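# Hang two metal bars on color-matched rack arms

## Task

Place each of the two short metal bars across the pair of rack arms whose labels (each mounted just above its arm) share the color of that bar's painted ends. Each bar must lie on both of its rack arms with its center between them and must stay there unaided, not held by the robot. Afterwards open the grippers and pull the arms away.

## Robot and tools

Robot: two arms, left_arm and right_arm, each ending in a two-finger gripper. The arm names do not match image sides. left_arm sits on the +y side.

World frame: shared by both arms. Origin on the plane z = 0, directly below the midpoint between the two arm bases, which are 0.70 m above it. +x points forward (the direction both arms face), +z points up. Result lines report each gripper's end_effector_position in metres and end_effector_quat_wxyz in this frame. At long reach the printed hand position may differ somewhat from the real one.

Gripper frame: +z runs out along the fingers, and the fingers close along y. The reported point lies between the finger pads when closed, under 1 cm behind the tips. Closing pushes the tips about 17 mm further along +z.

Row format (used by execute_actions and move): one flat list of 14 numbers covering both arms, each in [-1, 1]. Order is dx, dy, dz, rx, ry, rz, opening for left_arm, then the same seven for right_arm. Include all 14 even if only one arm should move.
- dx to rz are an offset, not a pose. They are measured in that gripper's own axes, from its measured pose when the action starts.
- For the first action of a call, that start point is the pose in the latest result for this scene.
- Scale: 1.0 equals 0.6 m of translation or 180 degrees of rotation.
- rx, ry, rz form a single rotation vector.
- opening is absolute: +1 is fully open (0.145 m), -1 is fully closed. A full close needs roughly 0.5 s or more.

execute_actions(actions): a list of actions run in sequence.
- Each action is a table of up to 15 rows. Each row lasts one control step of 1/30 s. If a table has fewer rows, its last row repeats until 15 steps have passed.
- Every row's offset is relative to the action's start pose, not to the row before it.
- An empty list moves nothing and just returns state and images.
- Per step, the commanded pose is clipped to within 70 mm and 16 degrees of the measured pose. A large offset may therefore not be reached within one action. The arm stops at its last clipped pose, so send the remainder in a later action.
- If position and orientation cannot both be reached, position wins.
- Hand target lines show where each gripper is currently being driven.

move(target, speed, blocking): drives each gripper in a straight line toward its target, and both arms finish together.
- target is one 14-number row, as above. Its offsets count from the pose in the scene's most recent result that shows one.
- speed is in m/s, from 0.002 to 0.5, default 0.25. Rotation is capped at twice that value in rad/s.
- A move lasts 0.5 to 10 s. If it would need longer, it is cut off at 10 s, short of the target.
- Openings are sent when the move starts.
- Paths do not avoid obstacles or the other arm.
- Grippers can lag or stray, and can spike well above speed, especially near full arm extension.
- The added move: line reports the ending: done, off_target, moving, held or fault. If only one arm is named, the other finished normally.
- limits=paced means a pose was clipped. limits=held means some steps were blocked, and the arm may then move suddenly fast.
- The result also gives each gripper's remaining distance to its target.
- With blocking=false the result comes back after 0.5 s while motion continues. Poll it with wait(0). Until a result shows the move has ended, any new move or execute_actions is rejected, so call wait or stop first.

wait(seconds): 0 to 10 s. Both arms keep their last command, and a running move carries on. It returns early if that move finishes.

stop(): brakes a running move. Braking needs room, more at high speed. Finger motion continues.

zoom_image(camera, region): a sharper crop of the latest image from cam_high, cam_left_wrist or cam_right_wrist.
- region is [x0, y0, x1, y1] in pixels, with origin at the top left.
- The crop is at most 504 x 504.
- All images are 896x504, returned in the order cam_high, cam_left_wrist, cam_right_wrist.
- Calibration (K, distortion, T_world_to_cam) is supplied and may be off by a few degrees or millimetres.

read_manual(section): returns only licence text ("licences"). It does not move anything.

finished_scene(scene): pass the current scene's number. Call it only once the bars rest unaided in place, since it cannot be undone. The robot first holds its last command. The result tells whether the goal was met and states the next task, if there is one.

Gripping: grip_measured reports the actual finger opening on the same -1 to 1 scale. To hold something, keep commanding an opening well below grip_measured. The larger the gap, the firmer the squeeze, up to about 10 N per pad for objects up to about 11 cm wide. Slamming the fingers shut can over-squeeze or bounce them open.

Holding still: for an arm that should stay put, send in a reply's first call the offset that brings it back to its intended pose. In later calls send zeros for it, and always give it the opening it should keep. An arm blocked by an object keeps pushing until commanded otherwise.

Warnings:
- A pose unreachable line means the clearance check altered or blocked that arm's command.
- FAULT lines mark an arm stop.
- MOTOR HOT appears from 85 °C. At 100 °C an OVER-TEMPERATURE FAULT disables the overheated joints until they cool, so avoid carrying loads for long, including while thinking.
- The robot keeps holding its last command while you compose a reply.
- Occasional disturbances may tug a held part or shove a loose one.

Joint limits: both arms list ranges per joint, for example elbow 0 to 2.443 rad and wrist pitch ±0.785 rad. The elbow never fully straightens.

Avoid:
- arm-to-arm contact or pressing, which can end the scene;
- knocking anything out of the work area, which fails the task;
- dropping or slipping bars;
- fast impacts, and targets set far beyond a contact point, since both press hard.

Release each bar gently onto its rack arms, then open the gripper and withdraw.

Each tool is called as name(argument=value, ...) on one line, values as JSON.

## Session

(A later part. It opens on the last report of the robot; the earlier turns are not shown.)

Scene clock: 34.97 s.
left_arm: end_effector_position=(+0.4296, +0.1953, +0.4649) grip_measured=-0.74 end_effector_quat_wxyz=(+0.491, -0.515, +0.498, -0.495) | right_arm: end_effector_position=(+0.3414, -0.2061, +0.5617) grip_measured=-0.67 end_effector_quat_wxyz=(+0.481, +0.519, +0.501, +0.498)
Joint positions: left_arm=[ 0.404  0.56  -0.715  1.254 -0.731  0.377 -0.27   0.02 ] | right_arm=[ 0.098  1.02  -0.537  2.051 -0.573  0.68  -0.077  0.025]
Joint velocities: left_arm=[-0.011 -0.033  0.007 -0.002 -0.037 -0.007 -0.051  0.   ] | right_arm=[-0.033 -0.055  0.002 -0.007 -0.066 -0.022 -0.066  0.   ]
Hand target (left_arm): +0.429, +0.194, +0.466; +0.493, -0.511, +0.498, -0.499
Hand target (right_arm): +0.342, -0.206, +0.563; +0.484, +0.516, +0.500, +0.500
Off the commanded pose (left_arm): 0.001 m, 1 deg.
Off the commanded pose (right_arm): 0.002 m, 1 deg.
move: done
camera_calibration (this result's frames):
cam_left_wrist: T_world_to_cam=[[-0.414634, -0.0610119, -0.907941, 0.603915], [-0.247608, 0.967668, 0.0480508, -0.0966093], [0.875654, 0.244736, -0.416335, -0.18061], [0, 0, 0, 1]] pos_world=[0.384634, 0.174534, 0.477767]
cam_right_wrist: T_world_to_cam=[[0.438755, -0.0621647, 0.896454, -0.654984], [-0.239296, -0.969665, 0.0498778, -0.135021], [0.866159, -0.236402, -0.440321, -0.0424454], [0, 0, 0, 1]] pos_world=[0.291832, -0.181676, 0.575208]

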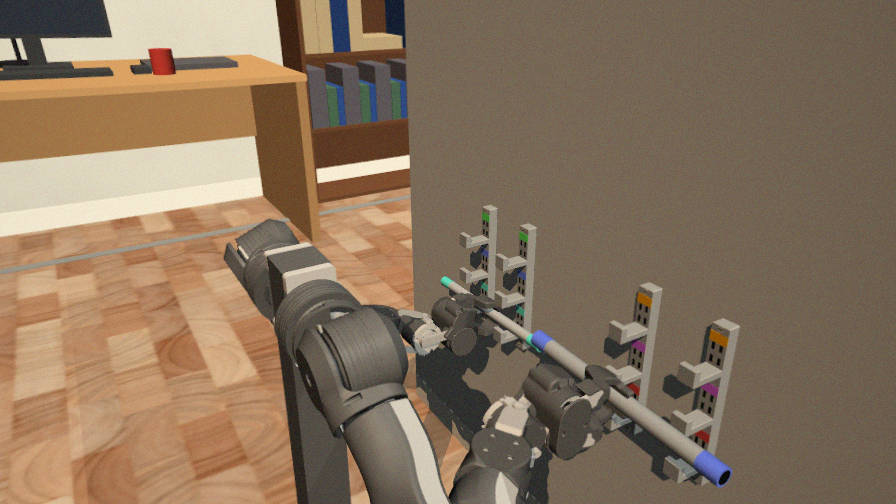

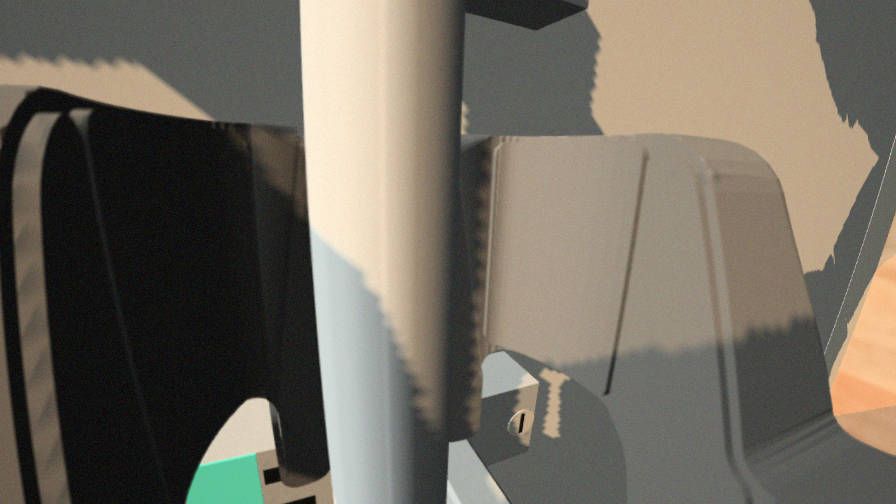

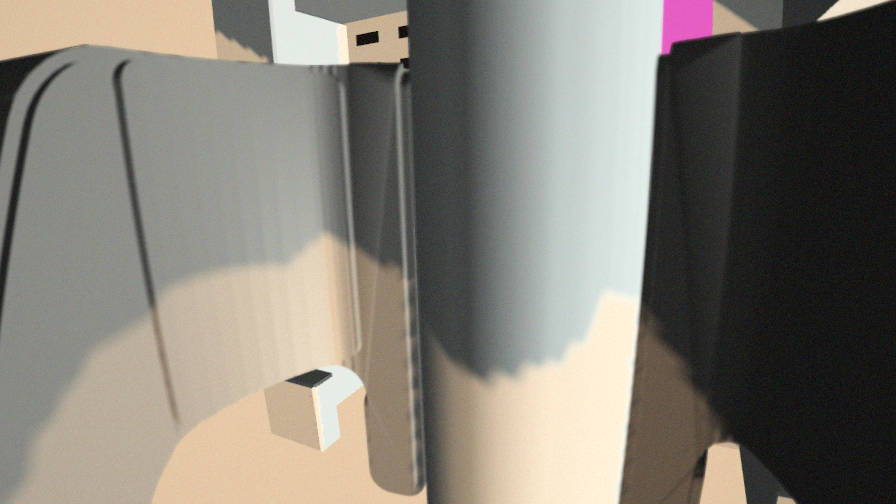

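execute_actions(actions=[[[0,0.006,0,0,0,0,-0.9,0,0.01,0,-0.02,0,0,-0.95]],[[0,0,0,0,0,0,-0.75,0,0,0,0,0,0,-0.95]],[[0,0,0,0,0,0,-0.65,0,0,0,0,0,0,-0.95]],[[0,0,0,0,0,0,-0.3,0,0,0,0,0,0,-0.95]]])

move(target=[0,0,-0.15,0,0,0,-0.3,0,0,0,0,0,0,-0.95], speed=0.1)

zoom_image(camera="cam_high", region=[400,220,600,380])

Scene clock: 37.57 s.
left_arm: end_effector_position=(+0.4301, +0.1954, +0.4640) grip_measured=-0.30 end_effector_quat_wxyz=(+0.495, -0.512, +0.498, -0.495) | right_arm: end_effector_position=(+0.3399, -0.2060, +0.5548) grip_measured=-0.67 end_effector_quat_wxyz=(+0.477, +0.524, +0.495, +0.502)
Joint positions: left_arm=[ 0.405  0.553 -0.715  1.241 -0.739  0.375 -0.282  0.053] | right_arm=[ 0.071  0.998 -0.53   2.036 -0.571  0.67  -0.107  0.025]
Joint velocities: left_arm=[ 0.077 -0.011  0.002 -0.002 -0.066 -0.051  0.007  0.   ] | right_arm=[-0.033  0.011 -0.007 -0.017 -0.051 -0.037 -0.022  0.   ]
Hand target (left_arm): +0.430, +0.195, +0.464; +0.495, -0.512, +0.498, -0.495
Hand target (right_arm): +0.340, -0.206, +0.557; +0.481, +0.521, +0.494, +0.504
Off the commanded pose (left_arm): 0.000 m, 0 deg.
Off the commanded pose (right_arm): 0.002 m, 1 deg.
camera_calibration (this result's frames):
cam_left_wrist: T_world_to_cam=[[-0.40762, -0.055463, -0.911466, 0.600788], [-0.249251, 0.967008, 0.052626, -0.0978129], [0.878476, 0.248635, -0.407996, -0.187272], [0, 0, 0, 1]] pos_world=[0.385028, 0.17447, 0.476339]
cam_right_wrist: T_world_to_cam=[[0.437423, -0.0810697, 0.895594, -0.651077], [-0.243623, -0.969367, 0.0312422, -0.123024], [0.865626, -0.231854, -0.443774, -0.0410905], [0, 0, 0, 1]] pos_world=[0.290394, -0.181565, 0.568709]

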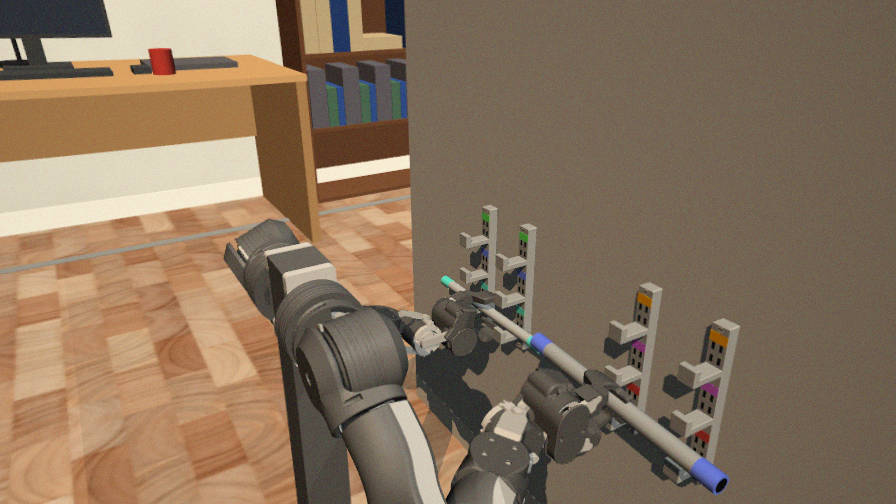

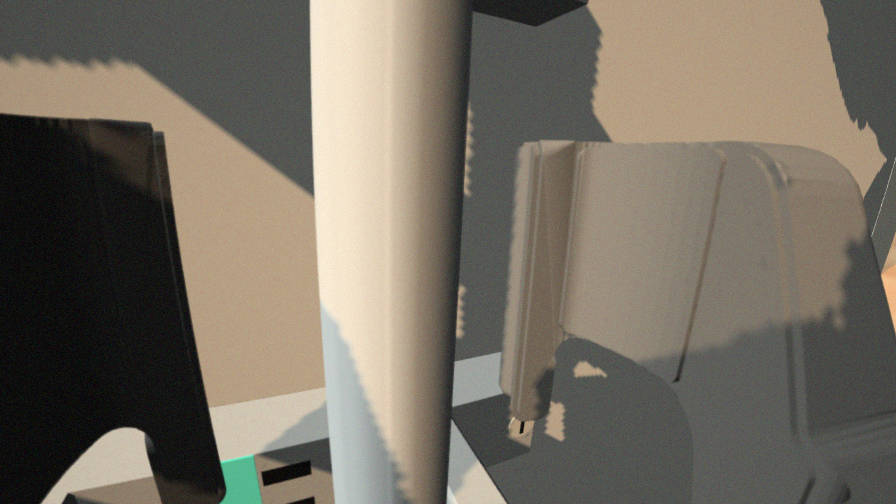

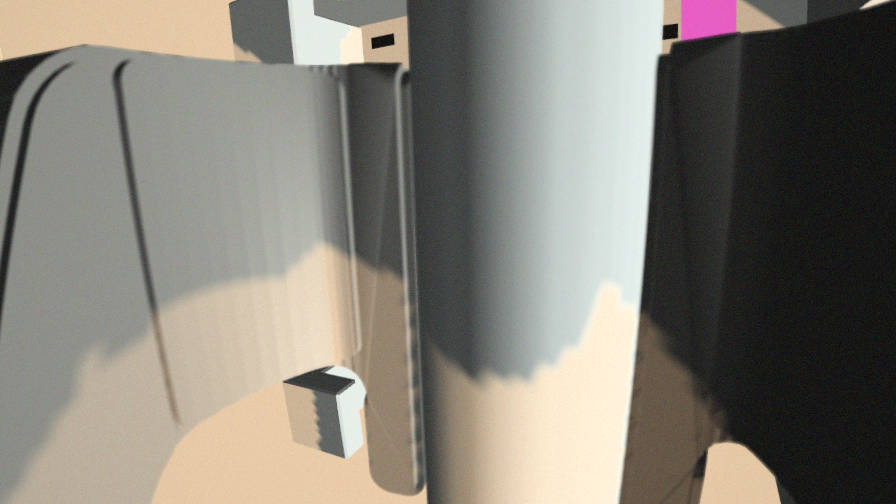

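Scene clock: 38.80 s.
left_arm: end_effector_position=(+0.3388, +0.1929, +0.4611) grip_measured=-0.30 end_effector_quat_wxyz=(+0.489, -0.517, +0.501, -0.493) | right_arm: end_effector_position=(+0.3397, -0.2060, +0.5530) grip_measured=-0.67 end_effector_quat_wxyz=(+0.474, +0.528, +0.496, +0.501)
Joint positions: left_arm=[ 0.013  0.728 -0.64   1.671 -0.744  0.539 -0.346  0.053] | right_arm=[ 0.07   0.998 -0.53   2.036 -0.566  0.67  -0.102  0.025]
Joint velocities: left_arm=[-0.033 -0.011  0.007  0.002 -0.081 -0.022  0.051 -0.   ] | right_arm=[-0.055 -0.055 -0.012  0.017  0.022  0.007  0.007 -0.   ]
Hand target (left_arm): +0.340, +0.194, +0.464; +0.493, -0.514, +0.497, -0.495
Hand target (right_arm): +0.340, -0.206, +0.555; +0.477, +0.524, +0.495, +0.502
Off the commanded pose (left_arm): 0.005 m, 1 deg.
Off the commanded pose (right_arm): 0.002 m, 1 deg.
move: off_target (left_arm)
camera_calibration (this result's frames):
cam_left_wrist: T_world_to_cam=[[-0.421903, -0.0590816, -0.904714, 0.563223], [-0.246005, 0.967899, 0.0515136, -0.118776], [0.872628, 0.244298, -0.422894, -0.0979568], [0, 0, 0, 1]] pos_world=[0.293886, 0.17217, 0.474249]
cam_right_wrist: T_world_to_cam=[[0.445615, -0.0846026, 0.891218, -0.650539], [-0.243467, -0.969454, 0.0297054, -0.122238], [0.861482, -0.230219, -0.452601, -0.0350261], [0, 0, 0, 1]] pos_world=[0.290303, -0.181606, 0.56755]

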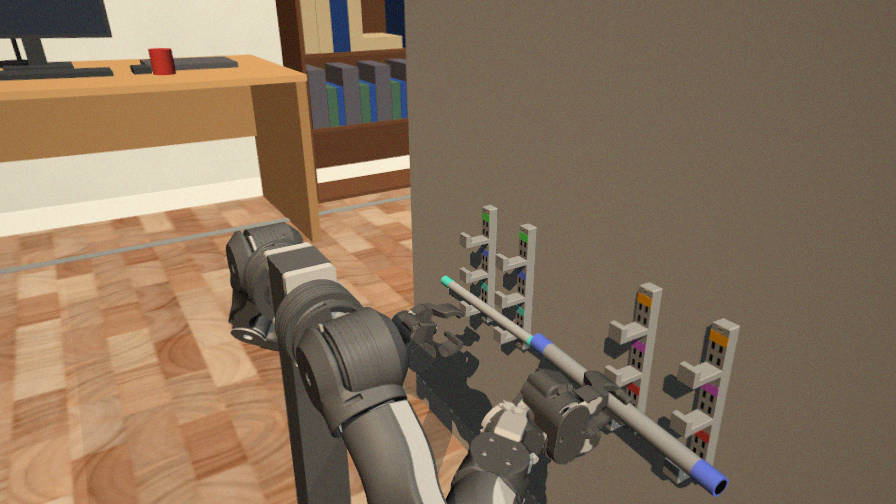

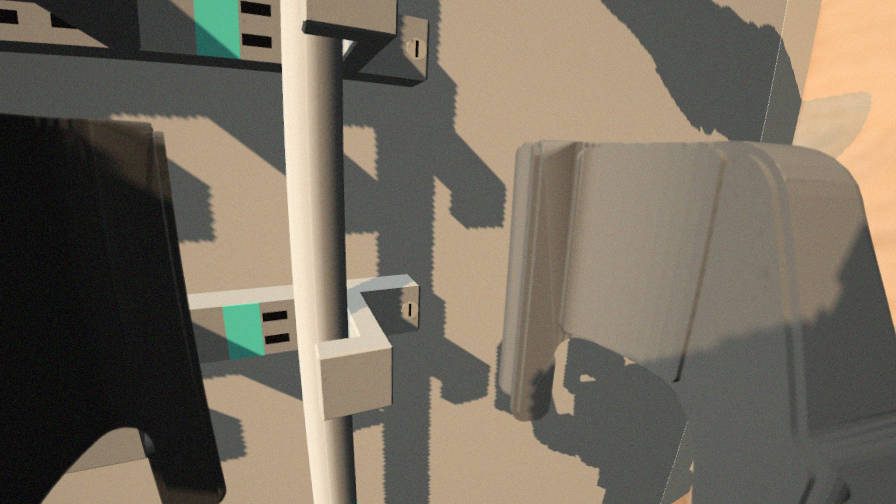

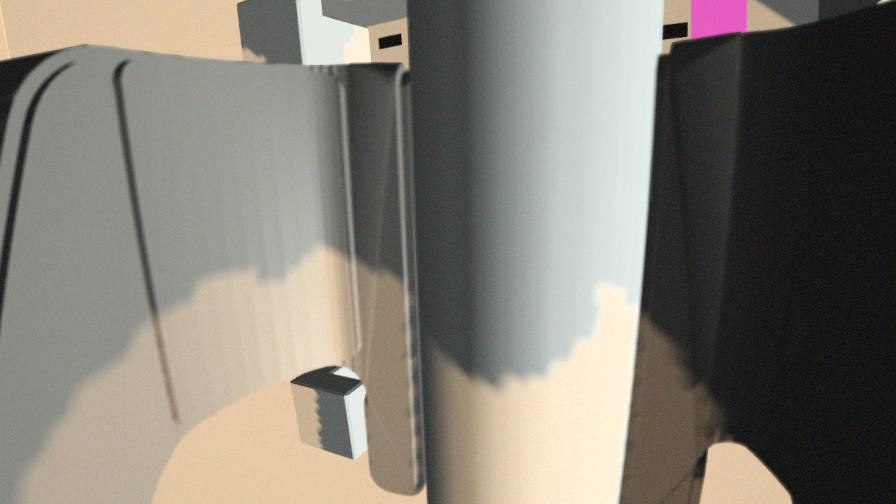

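Region (400, 220, 600, 380) of cam_high's 896x504 image, scaled by 2.520, with more detail than that image has; it fills the top 403 rows of this view, and the rest is white.

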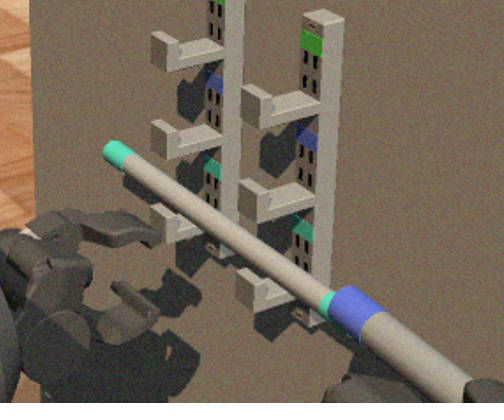

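move(target=[-0.2,0,0,0,0,0,-0.3,0.047,0.045,0,-0.02,0,0,-0.95], speed=0.08)

Scene clock: 42.57 s.
left_arm: end_effector_position=(+0.3371, +0.3132, +0.4575) grip_measured=-0.30 end_effector_quat_wxyz=(+0.489, -0.518, +0.502, -0.490) | right_arm: end_effector_position=(+0.3407, -0.1803, +0.5760) grip_measured=-0.67 end_effector_quat_wxyz=(+0.484, +0.519, +0.484, +0.512)
Joint positions: left_arm=[-0.093  0.958 -0.421  1.422 -0.534  0.116 -0.486  0.053] | right_arm=[ 0.193  0.936 -0.622  2.106 -0.661  0.795 -0.007  0.025]
Joint velocities: left_arm=[-0.033 -0.077 -0.012 -0.007 -0.051  0.037  0.051  0.   ] | right_arm=[ 0.077  0.077 -0.017  0.007 -0.007 -0.051 -0.066 -0.   ]
Hand target (left_arm): +0.337, +0.313, +0.459; +0.489, -0.517, +0.500, -0.493
Hand target (right_arm): +0.341, -0.180, +0.581; +0.489, +0.513, +0.480, +0.516
Off the commanded pose (left_arm): 0.001 m, 0 deg.
Off the commanded pose (right_arm): 0.006 m, 1 deg.
joint sent to its limit (right arm) — the command would take joint 6 (wrist pitch) past its upper limit, so that joint was sent only as far as its limit.
move: off_target (right_arm)
camera_calibration (this result's frames):
cam_left_wrist: T_world_to_cam=[[-0.42751, -0.0583258, -0.902127, 0.566829], [-0.248928, 0.966933, 0.0554491, -0.235906], [0.869063, 0.24827, -0.427893, -0.125119], [0, 0, 0, 1]] pos_world=[0.292338, 0.292229, 0.470895]
cam_right_wrist: T_world_to_cam=[[0.407759, -0.0906469, 0.908579, -0.667516], [-0.24803, -0.968641, 0.0146736, -0.0873824], [0.878757, -0.231338, -0.417455, -0.0459564], [0, 0, 0, 1]] pos_world=[0.290897, -0.155782, 0.588588]

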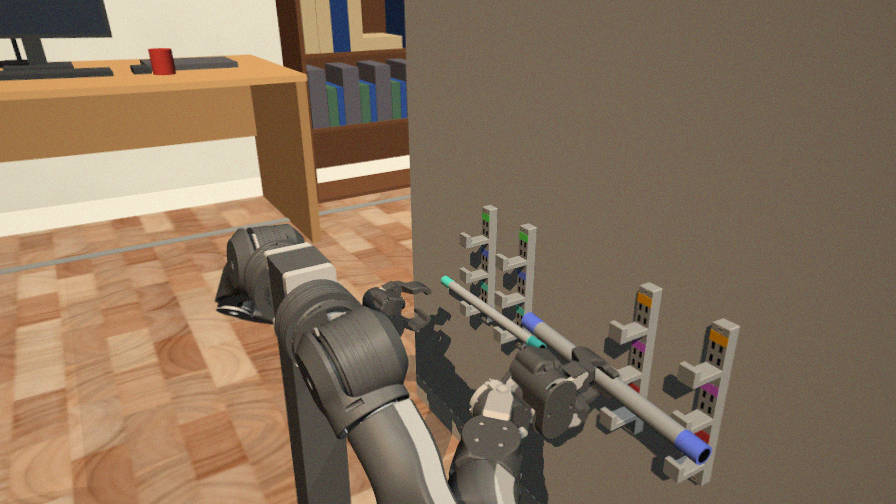

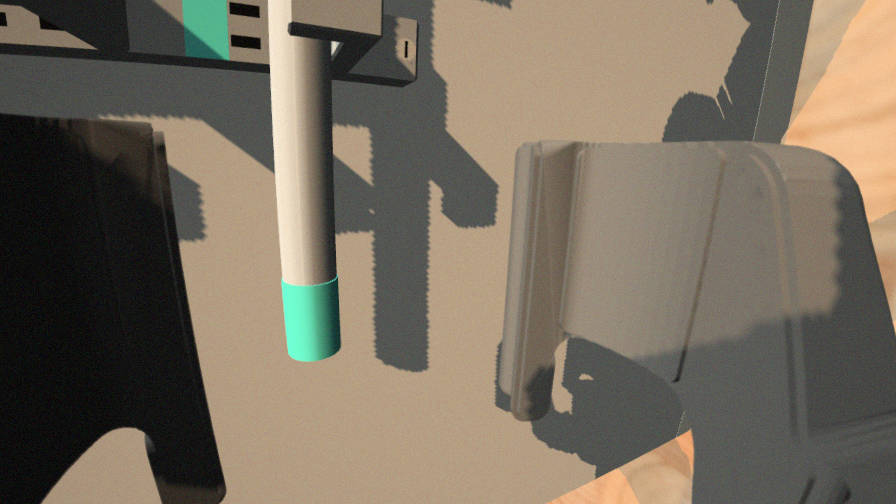

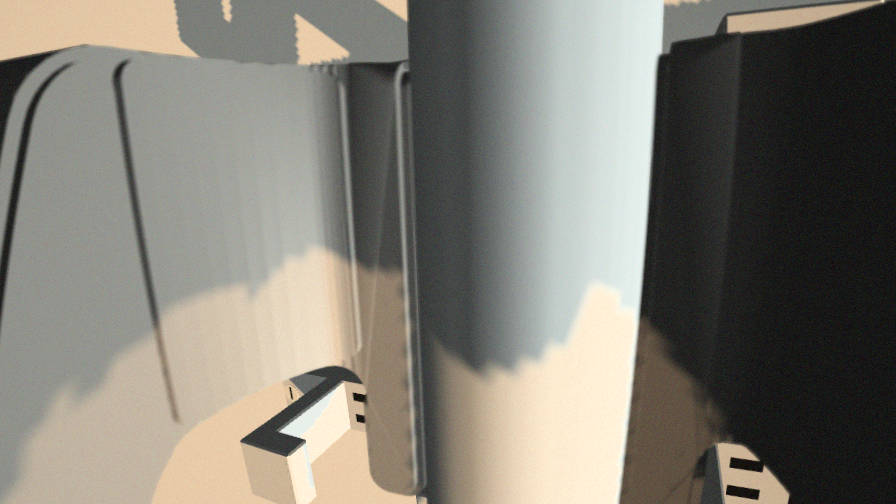

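move(target=[0,0,0,0,0,0,-0.3,0,0.008,0.09,-0.005,0,-0.016,-0.95], speed=0.05)

Scene clock: 44.53 s.
left_arm: end_effector_position=(+0.3371, +0.3131, +0.4575) grip_measured=-0.30 end_effector_quat_wxyz=(+0.488, -0.518, +0.502, -0.490) | right_arm: end_effector_position=(+0.3891, -0.1823, +0.5742) grip_measured=-0.67 end_effector_quat_wxyz=(+0.499, +0.511, +0.494, +0.497)
Joint positions: left_arm=[-0.093  0.958 -0.421  1.422 -0.534  0.116 -0.486  0.053] | right_arm=[ 0.437  0.845 -0.736  1.876 -0.684  0.726  0.057  0.025]
Joint velocities: left_arm=[-0.055  0.011 -0.027 -0.012  0.051  0.022  0.022  0.   ] | right_arm=[ 0.055  0.033 -0.012 -0.002 -0.022 -0.007  0.007  0.   ]
Hand target (left_arm): +0.337, +0.313, +0.457; +0.489, -0.518, +0.502, -0.490
Hand target (right_arm): +0.394, -0.181, +0.580; +0.501, +0.503, +0.492, +0.504
Off the commanded pose (left_arm): 0.000 m, 0 deg.
Off the commanded pose (right_arm): 0.009 m, 1 deg.
move: off_target (right_arm)
camera_calibration (this result's frames):
cam_left_wrist: T_world_to_cam=[[-0.427522, -0.0583582, -0.902119, 0.566837], [-0.24861, 0.967026, 0.0552612, -0.235902], [0.869148, 0.247901, -0.427933, -0.125001], [0, 0, 0, 1]] pos_world=[0.292332, 0.292191, 0.470899]
cam_right_wrist: T_world_to_cam=[[0.408515, -0.0515221, 0.911296, -0.680469], [-0.258708, -0.963998, 0.0614716, -0.0992073], [0.87532, -0.260872, -0.407137, -0.0996832], [0, 0, 0, 1]] pos_world=[0.339571, -0.156699, 0.585622]

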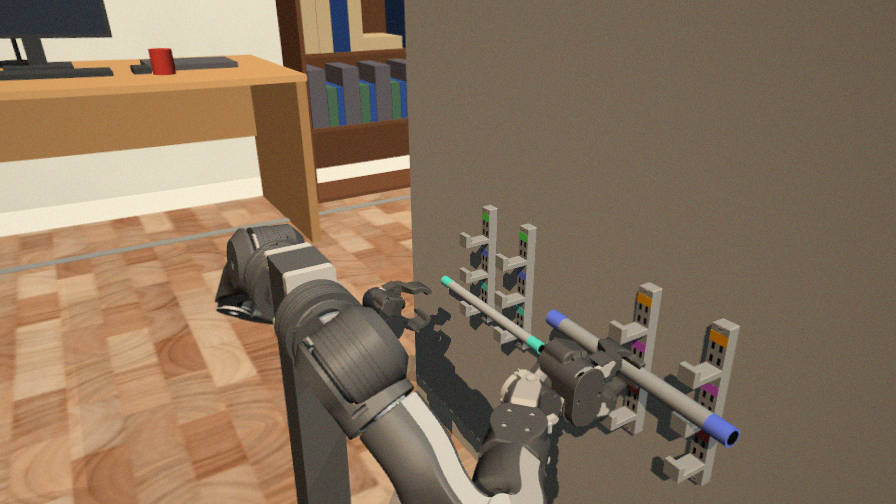

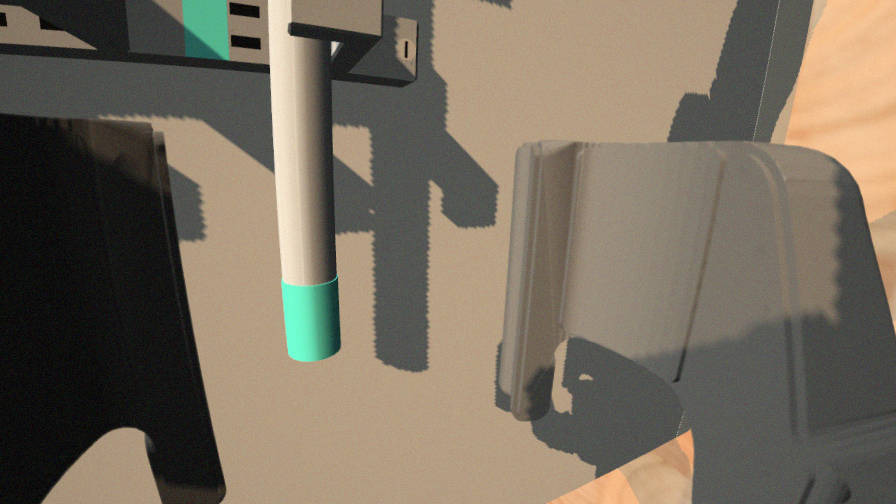

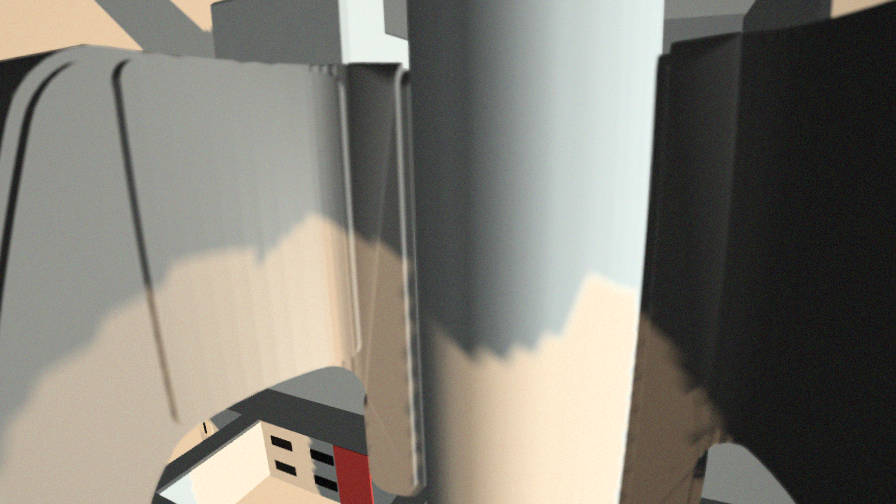

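move(target=[0,0,0,0,0,0,-0.3,-0.013,0.012,0.068,0,0,0,-0.95], speed=0.04)

Scene clock: 49.37 s.
left_arm: end_effector_position=(+0.3371, +0.3131, +0.4575) grip_measured=-0.30 end_effector_quat_wxyz=(+0.488, -0.518, +0.502, -0.490) | right_arm: end_effector_position=(+0.3935, -0.1844, +0.5730) grip_measured=-0.67 end_effector_quat_wxyz=(+0.505, +0.505, +0.499, +0.490)
Joint positions: left_arm=[-0.093  0.958 -0.421  1.422 -0.534  0.116 -0.486  0.053] | right_arm=[ 0.515  0.881 -0.835  1.849 -0.62   0.75   0.005  0.025]
Joint velocities: left_arm=[-0.011 -0.077  0.002 -0.007 -0.037 -0.066  0.022  0.   ] | right_arm=[ 0.033  0.077 -0.085 -0.007  0.066  0.022 -0.11  -0.   ]
Hand target (left_arm): +0.337, +0.313, +0.457; +0.488, -0.518, +0.502, -0.490
Hand target (right_arm): +0.422, -0.192, +0.583; +0.498, +0.512, +0.492, +0.498
Off the commanded pose (left_arm): 0.000 m, 0 deg.
Off the commanded pose (right_arm): 0.038 m, 1 deg.
move: off_target (right_arm)
camera_calibration (this result's frames):
cam_left_wrist: T_world_to_cam=[[-0.427522, -0.0583582, -0.902119, 0.566837], [-0.24861, 0.967026, 0.0552612, -0.235902], [0.869148, 0.247901, -0.427933, -0.125001], [0, 0, 0, 1]] pos_world=[0.292332, 0.292191, 0.470899]
cam_right_wrist: T_world_to_cam=[[0.408452, -0.0310937, 0.91225, -0.678018], [-0.261478, -0.961521, 0.0843014, -0.111596], [0.874526, -0.272966, -0.400866, -0.110055], [0, 0, 0, 1]] pos_world=[0.344004, -0.158425, 0.583812]

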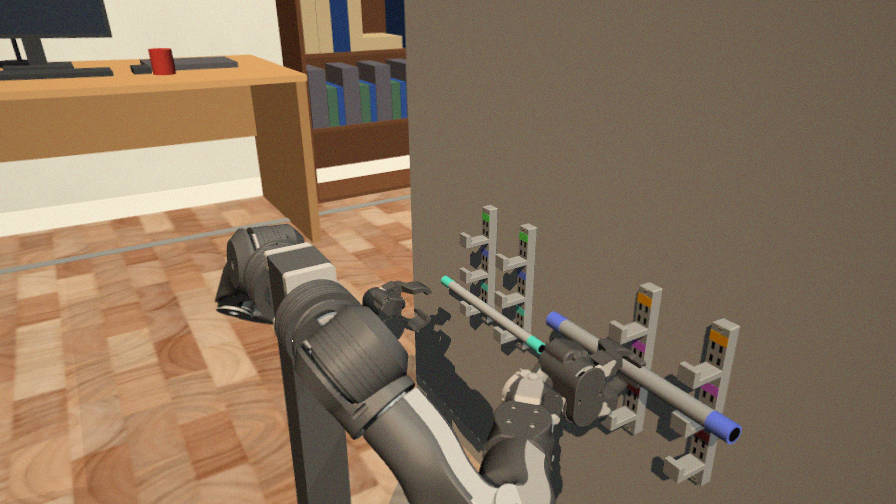

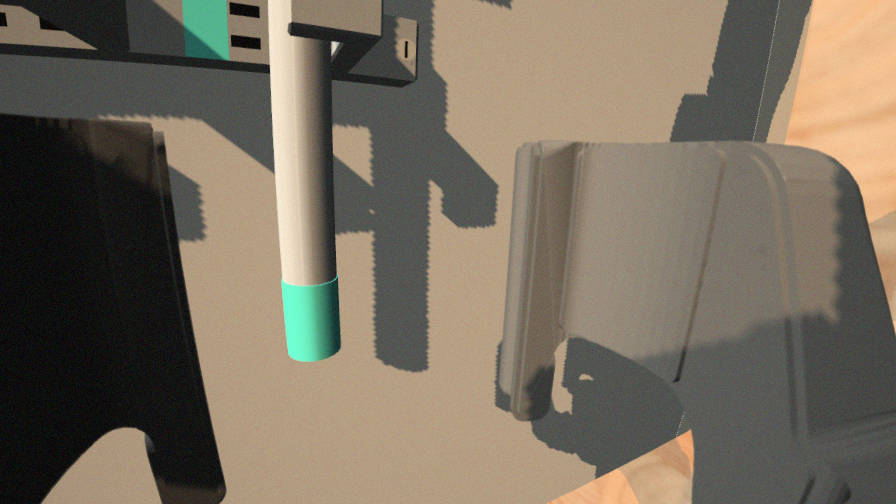

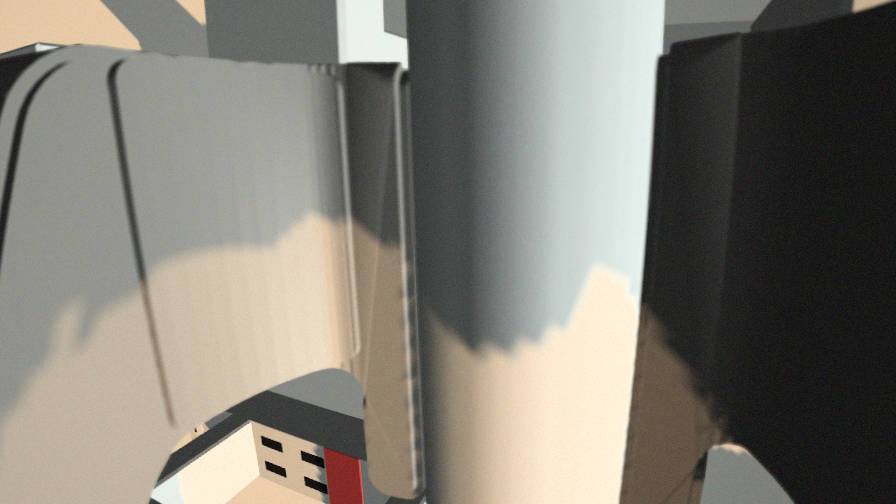

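move(target=[0,0,0,0,0,0,-0.3,-0.014,0.022,-0.02,0,0,0,-0.95], speed=0.04)

zoom_image(camera="cam_high", region=[520,260,780,480])

Scene clock: 50.43 s.
left_arm: end_effector_position=(+0.3371, +0.3131, +0.4575) grip_measured=-0.30 end_effector_quat_wxyz=(+0.488, -0.518, +0.502, -0.490) | right_arm: end_effector_position=(+0.3811, -0.1915, +0.5810) grip_measured=-0.67 end_effector_quat_wxyz=(+0.499, +0.510, +0.505, +0.486)
Joint positions: left_arm=[-0.093  0.958 -0.421  1.422 -0.534  0.116 -0.486  0.053] | right_arm=[ 0.506  0.969 -0.83   1.935 -0.56   0.771  0.015  0.025]
Joint velocities: left_arm=[ 0.011 -0.011 -0.017  0.007  0.051 -0.051 -0.051 -0.   ] | right_arm=[ 0.033  0.011 -0.027 -0.002  0.066 -0.037 -0.022  0.   ]
Hand target (left_arm): +0.337, +0.313, +0.457; +0.488, -0.518, +0.502, -0.490
Hand target (right_arm): +0.381, -0.192, +0.586; +0.505, +0.505, +0.500, +0.490
Off the commanded pose (left_arm): 0.000 m, 0 deg.
Off the commanded pose (right_arm): 0.005 m, 1 deg.
move: off_target (right_arm)
camera_calibration (this result's frames):
cam_left_wrist: T_world_to_cam=[[-0.427522, -0.0583582, -0.902119, 0.566837], [-0.24861, 0.967026, 0.0552612, -0.235902], [0.869148, 0.247901, -0.427933, -0.125001], [0, 0, 0, 1]] pos_world=[0.292332, 0.292191, 0.470899]
cam_right_wrist: T_world_to_cam=[[0.427696, -0.0314608, 0.903375, -0.682744], [-0.256149, -0.962647, 0.0877467, -0.126518], [0.86687, -0.268927, -0.419779, -0.0833268], [0, 0, 0, 1]] pos_world=[0.331833, -0.16568, 0.592897]

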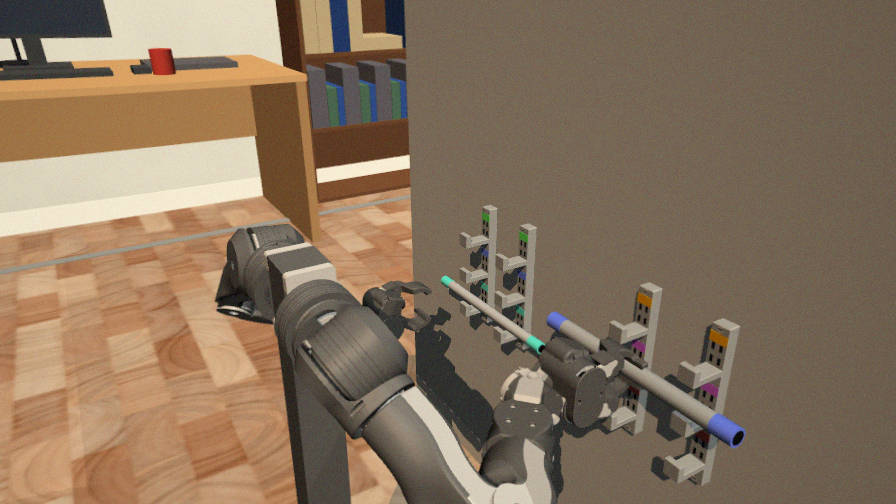

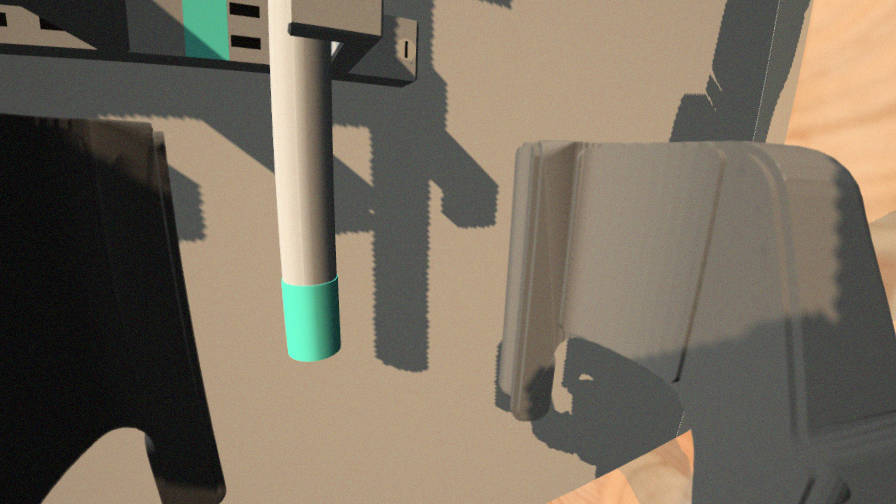

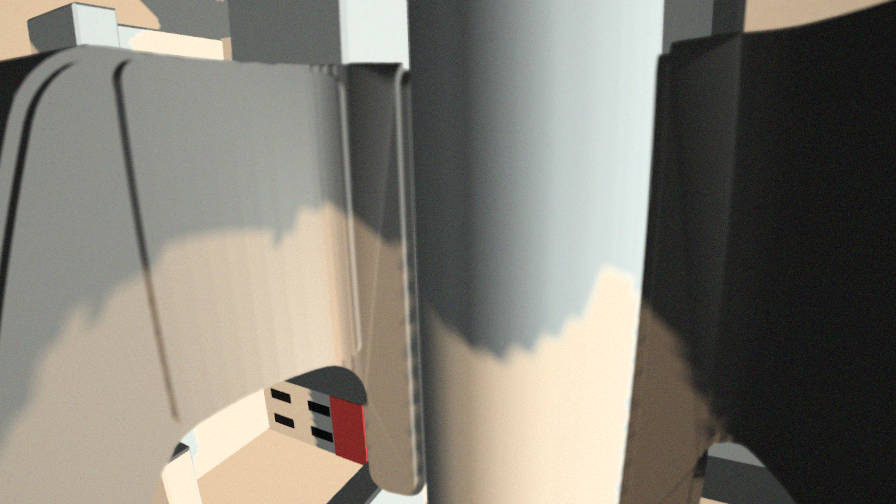

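Region (520, 260, 780, 480) of cam_high's 896x504 image, scaled by 1.938, with more detail than that image has; it fills the top 426 rows of this view, and the rest is white.

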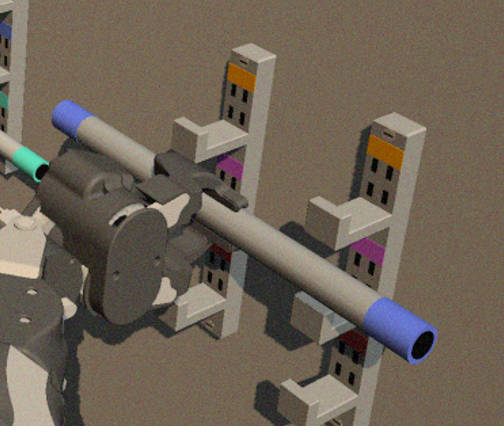

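move(target=[0,0,0,0,0,0,-0.3,-0.008,0.008,0.075,-0.01,0,0,-0.95], speed=0.04)

Scene clock: 52.43 s.
left_arm: end_effector_position=(+0.3371, +0.3131, +0.4575) grip_measured=-0.30 end_effector_quat_wxyz=(+0.488, -0.518, +0.502, -0.490) | right_arm: end_effector_position=(+0.4255, -0.1982, +0.5794) grip_measured=-0.67 end_effector_quat_wxyz=(+0.501, +0.510, +0.498, +0.490)
Joint positions: left_arm=[-0.093  0.958 -0.421  1.422 -0.534  0.116 -0.486  0.053] | right_arm=[ 0.632  0.846 -0.84   1.69  -0.573  0.641  0.026  0.025]
Joint velocities: left_arm=[ 0.055 -0.033  0.007  0.002 -0.081  0.051 -0.081  0.   ] | right_arm=[ 0.011 -0.011  0.007 -0.027 -0.007  0.066 -0.051 -0.   ]
Hand target (left_arm): +0.337, +0.313, +0.457; +0.488, -0.518, +0.502, -0.490
Hand target (right_arm): +0.426, -0.197, +0.584; +0.507, +0.503, +0.496, +0.495
Off the commanded pose (left_arm): 0.000 m, 0 deg.
Off the commanded pose (right_arm): 0.005 m, 1 deg.
move: off_target (right_arm)
camera_calibration (this result's frames):
cam_left_wrist: T_world_to_cam=[[-0.427522, -0.0583582, -0.902119, 0.566837], [-0.24861, 0.967026, 0.0552612, -0.235902], [0.869148, 0.247901, -0.427933, -0.125001], [0, 0, 0, 1]] pos_world=[0.292332, 0.292191, 0.470899]
cam_right_wrist: T_world_to_cam=[[0.415162, -0.040016, 0.908867, -0.700032], [-0.26209, -0.961937, 0.0773679, -0.112765], [0.871177, -0.270325, -0.409848, -0.132105], [0, 0, 0, 1]] pos_world=[0.37616, -0.172197, 0.590817]

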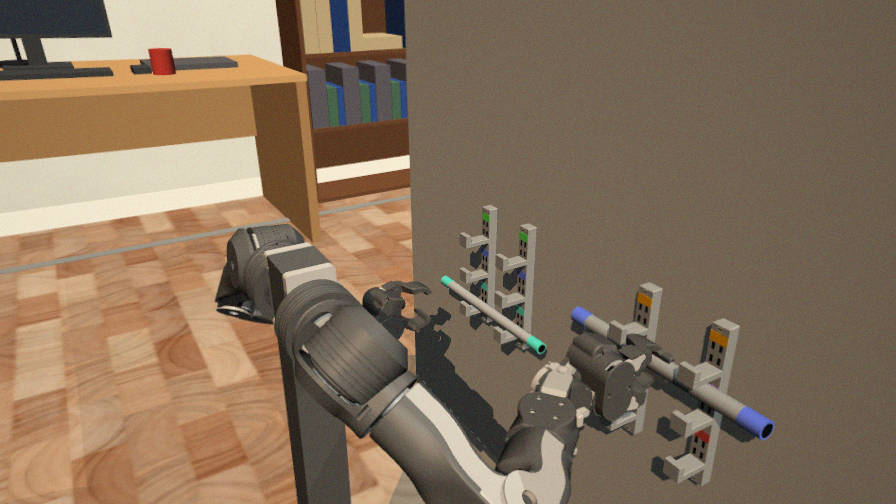

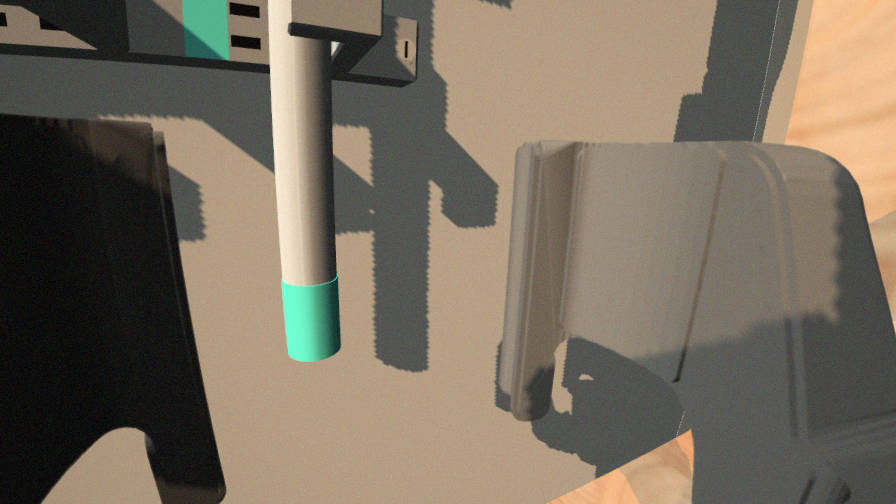

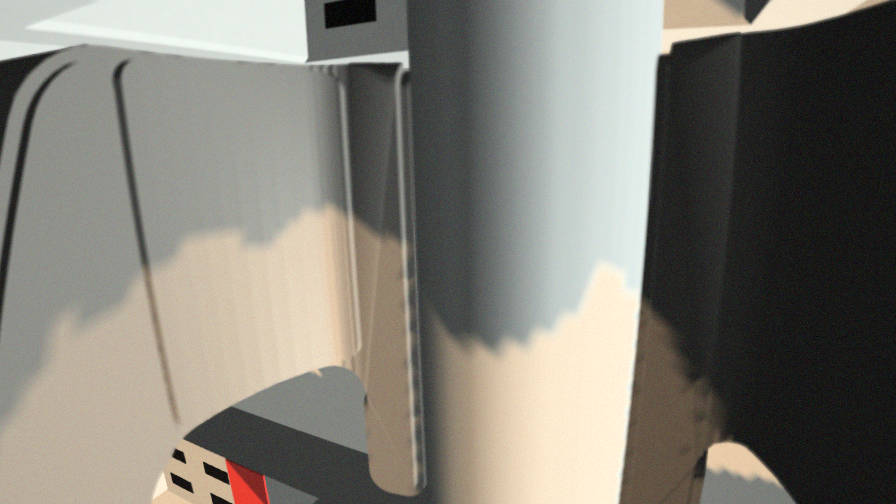

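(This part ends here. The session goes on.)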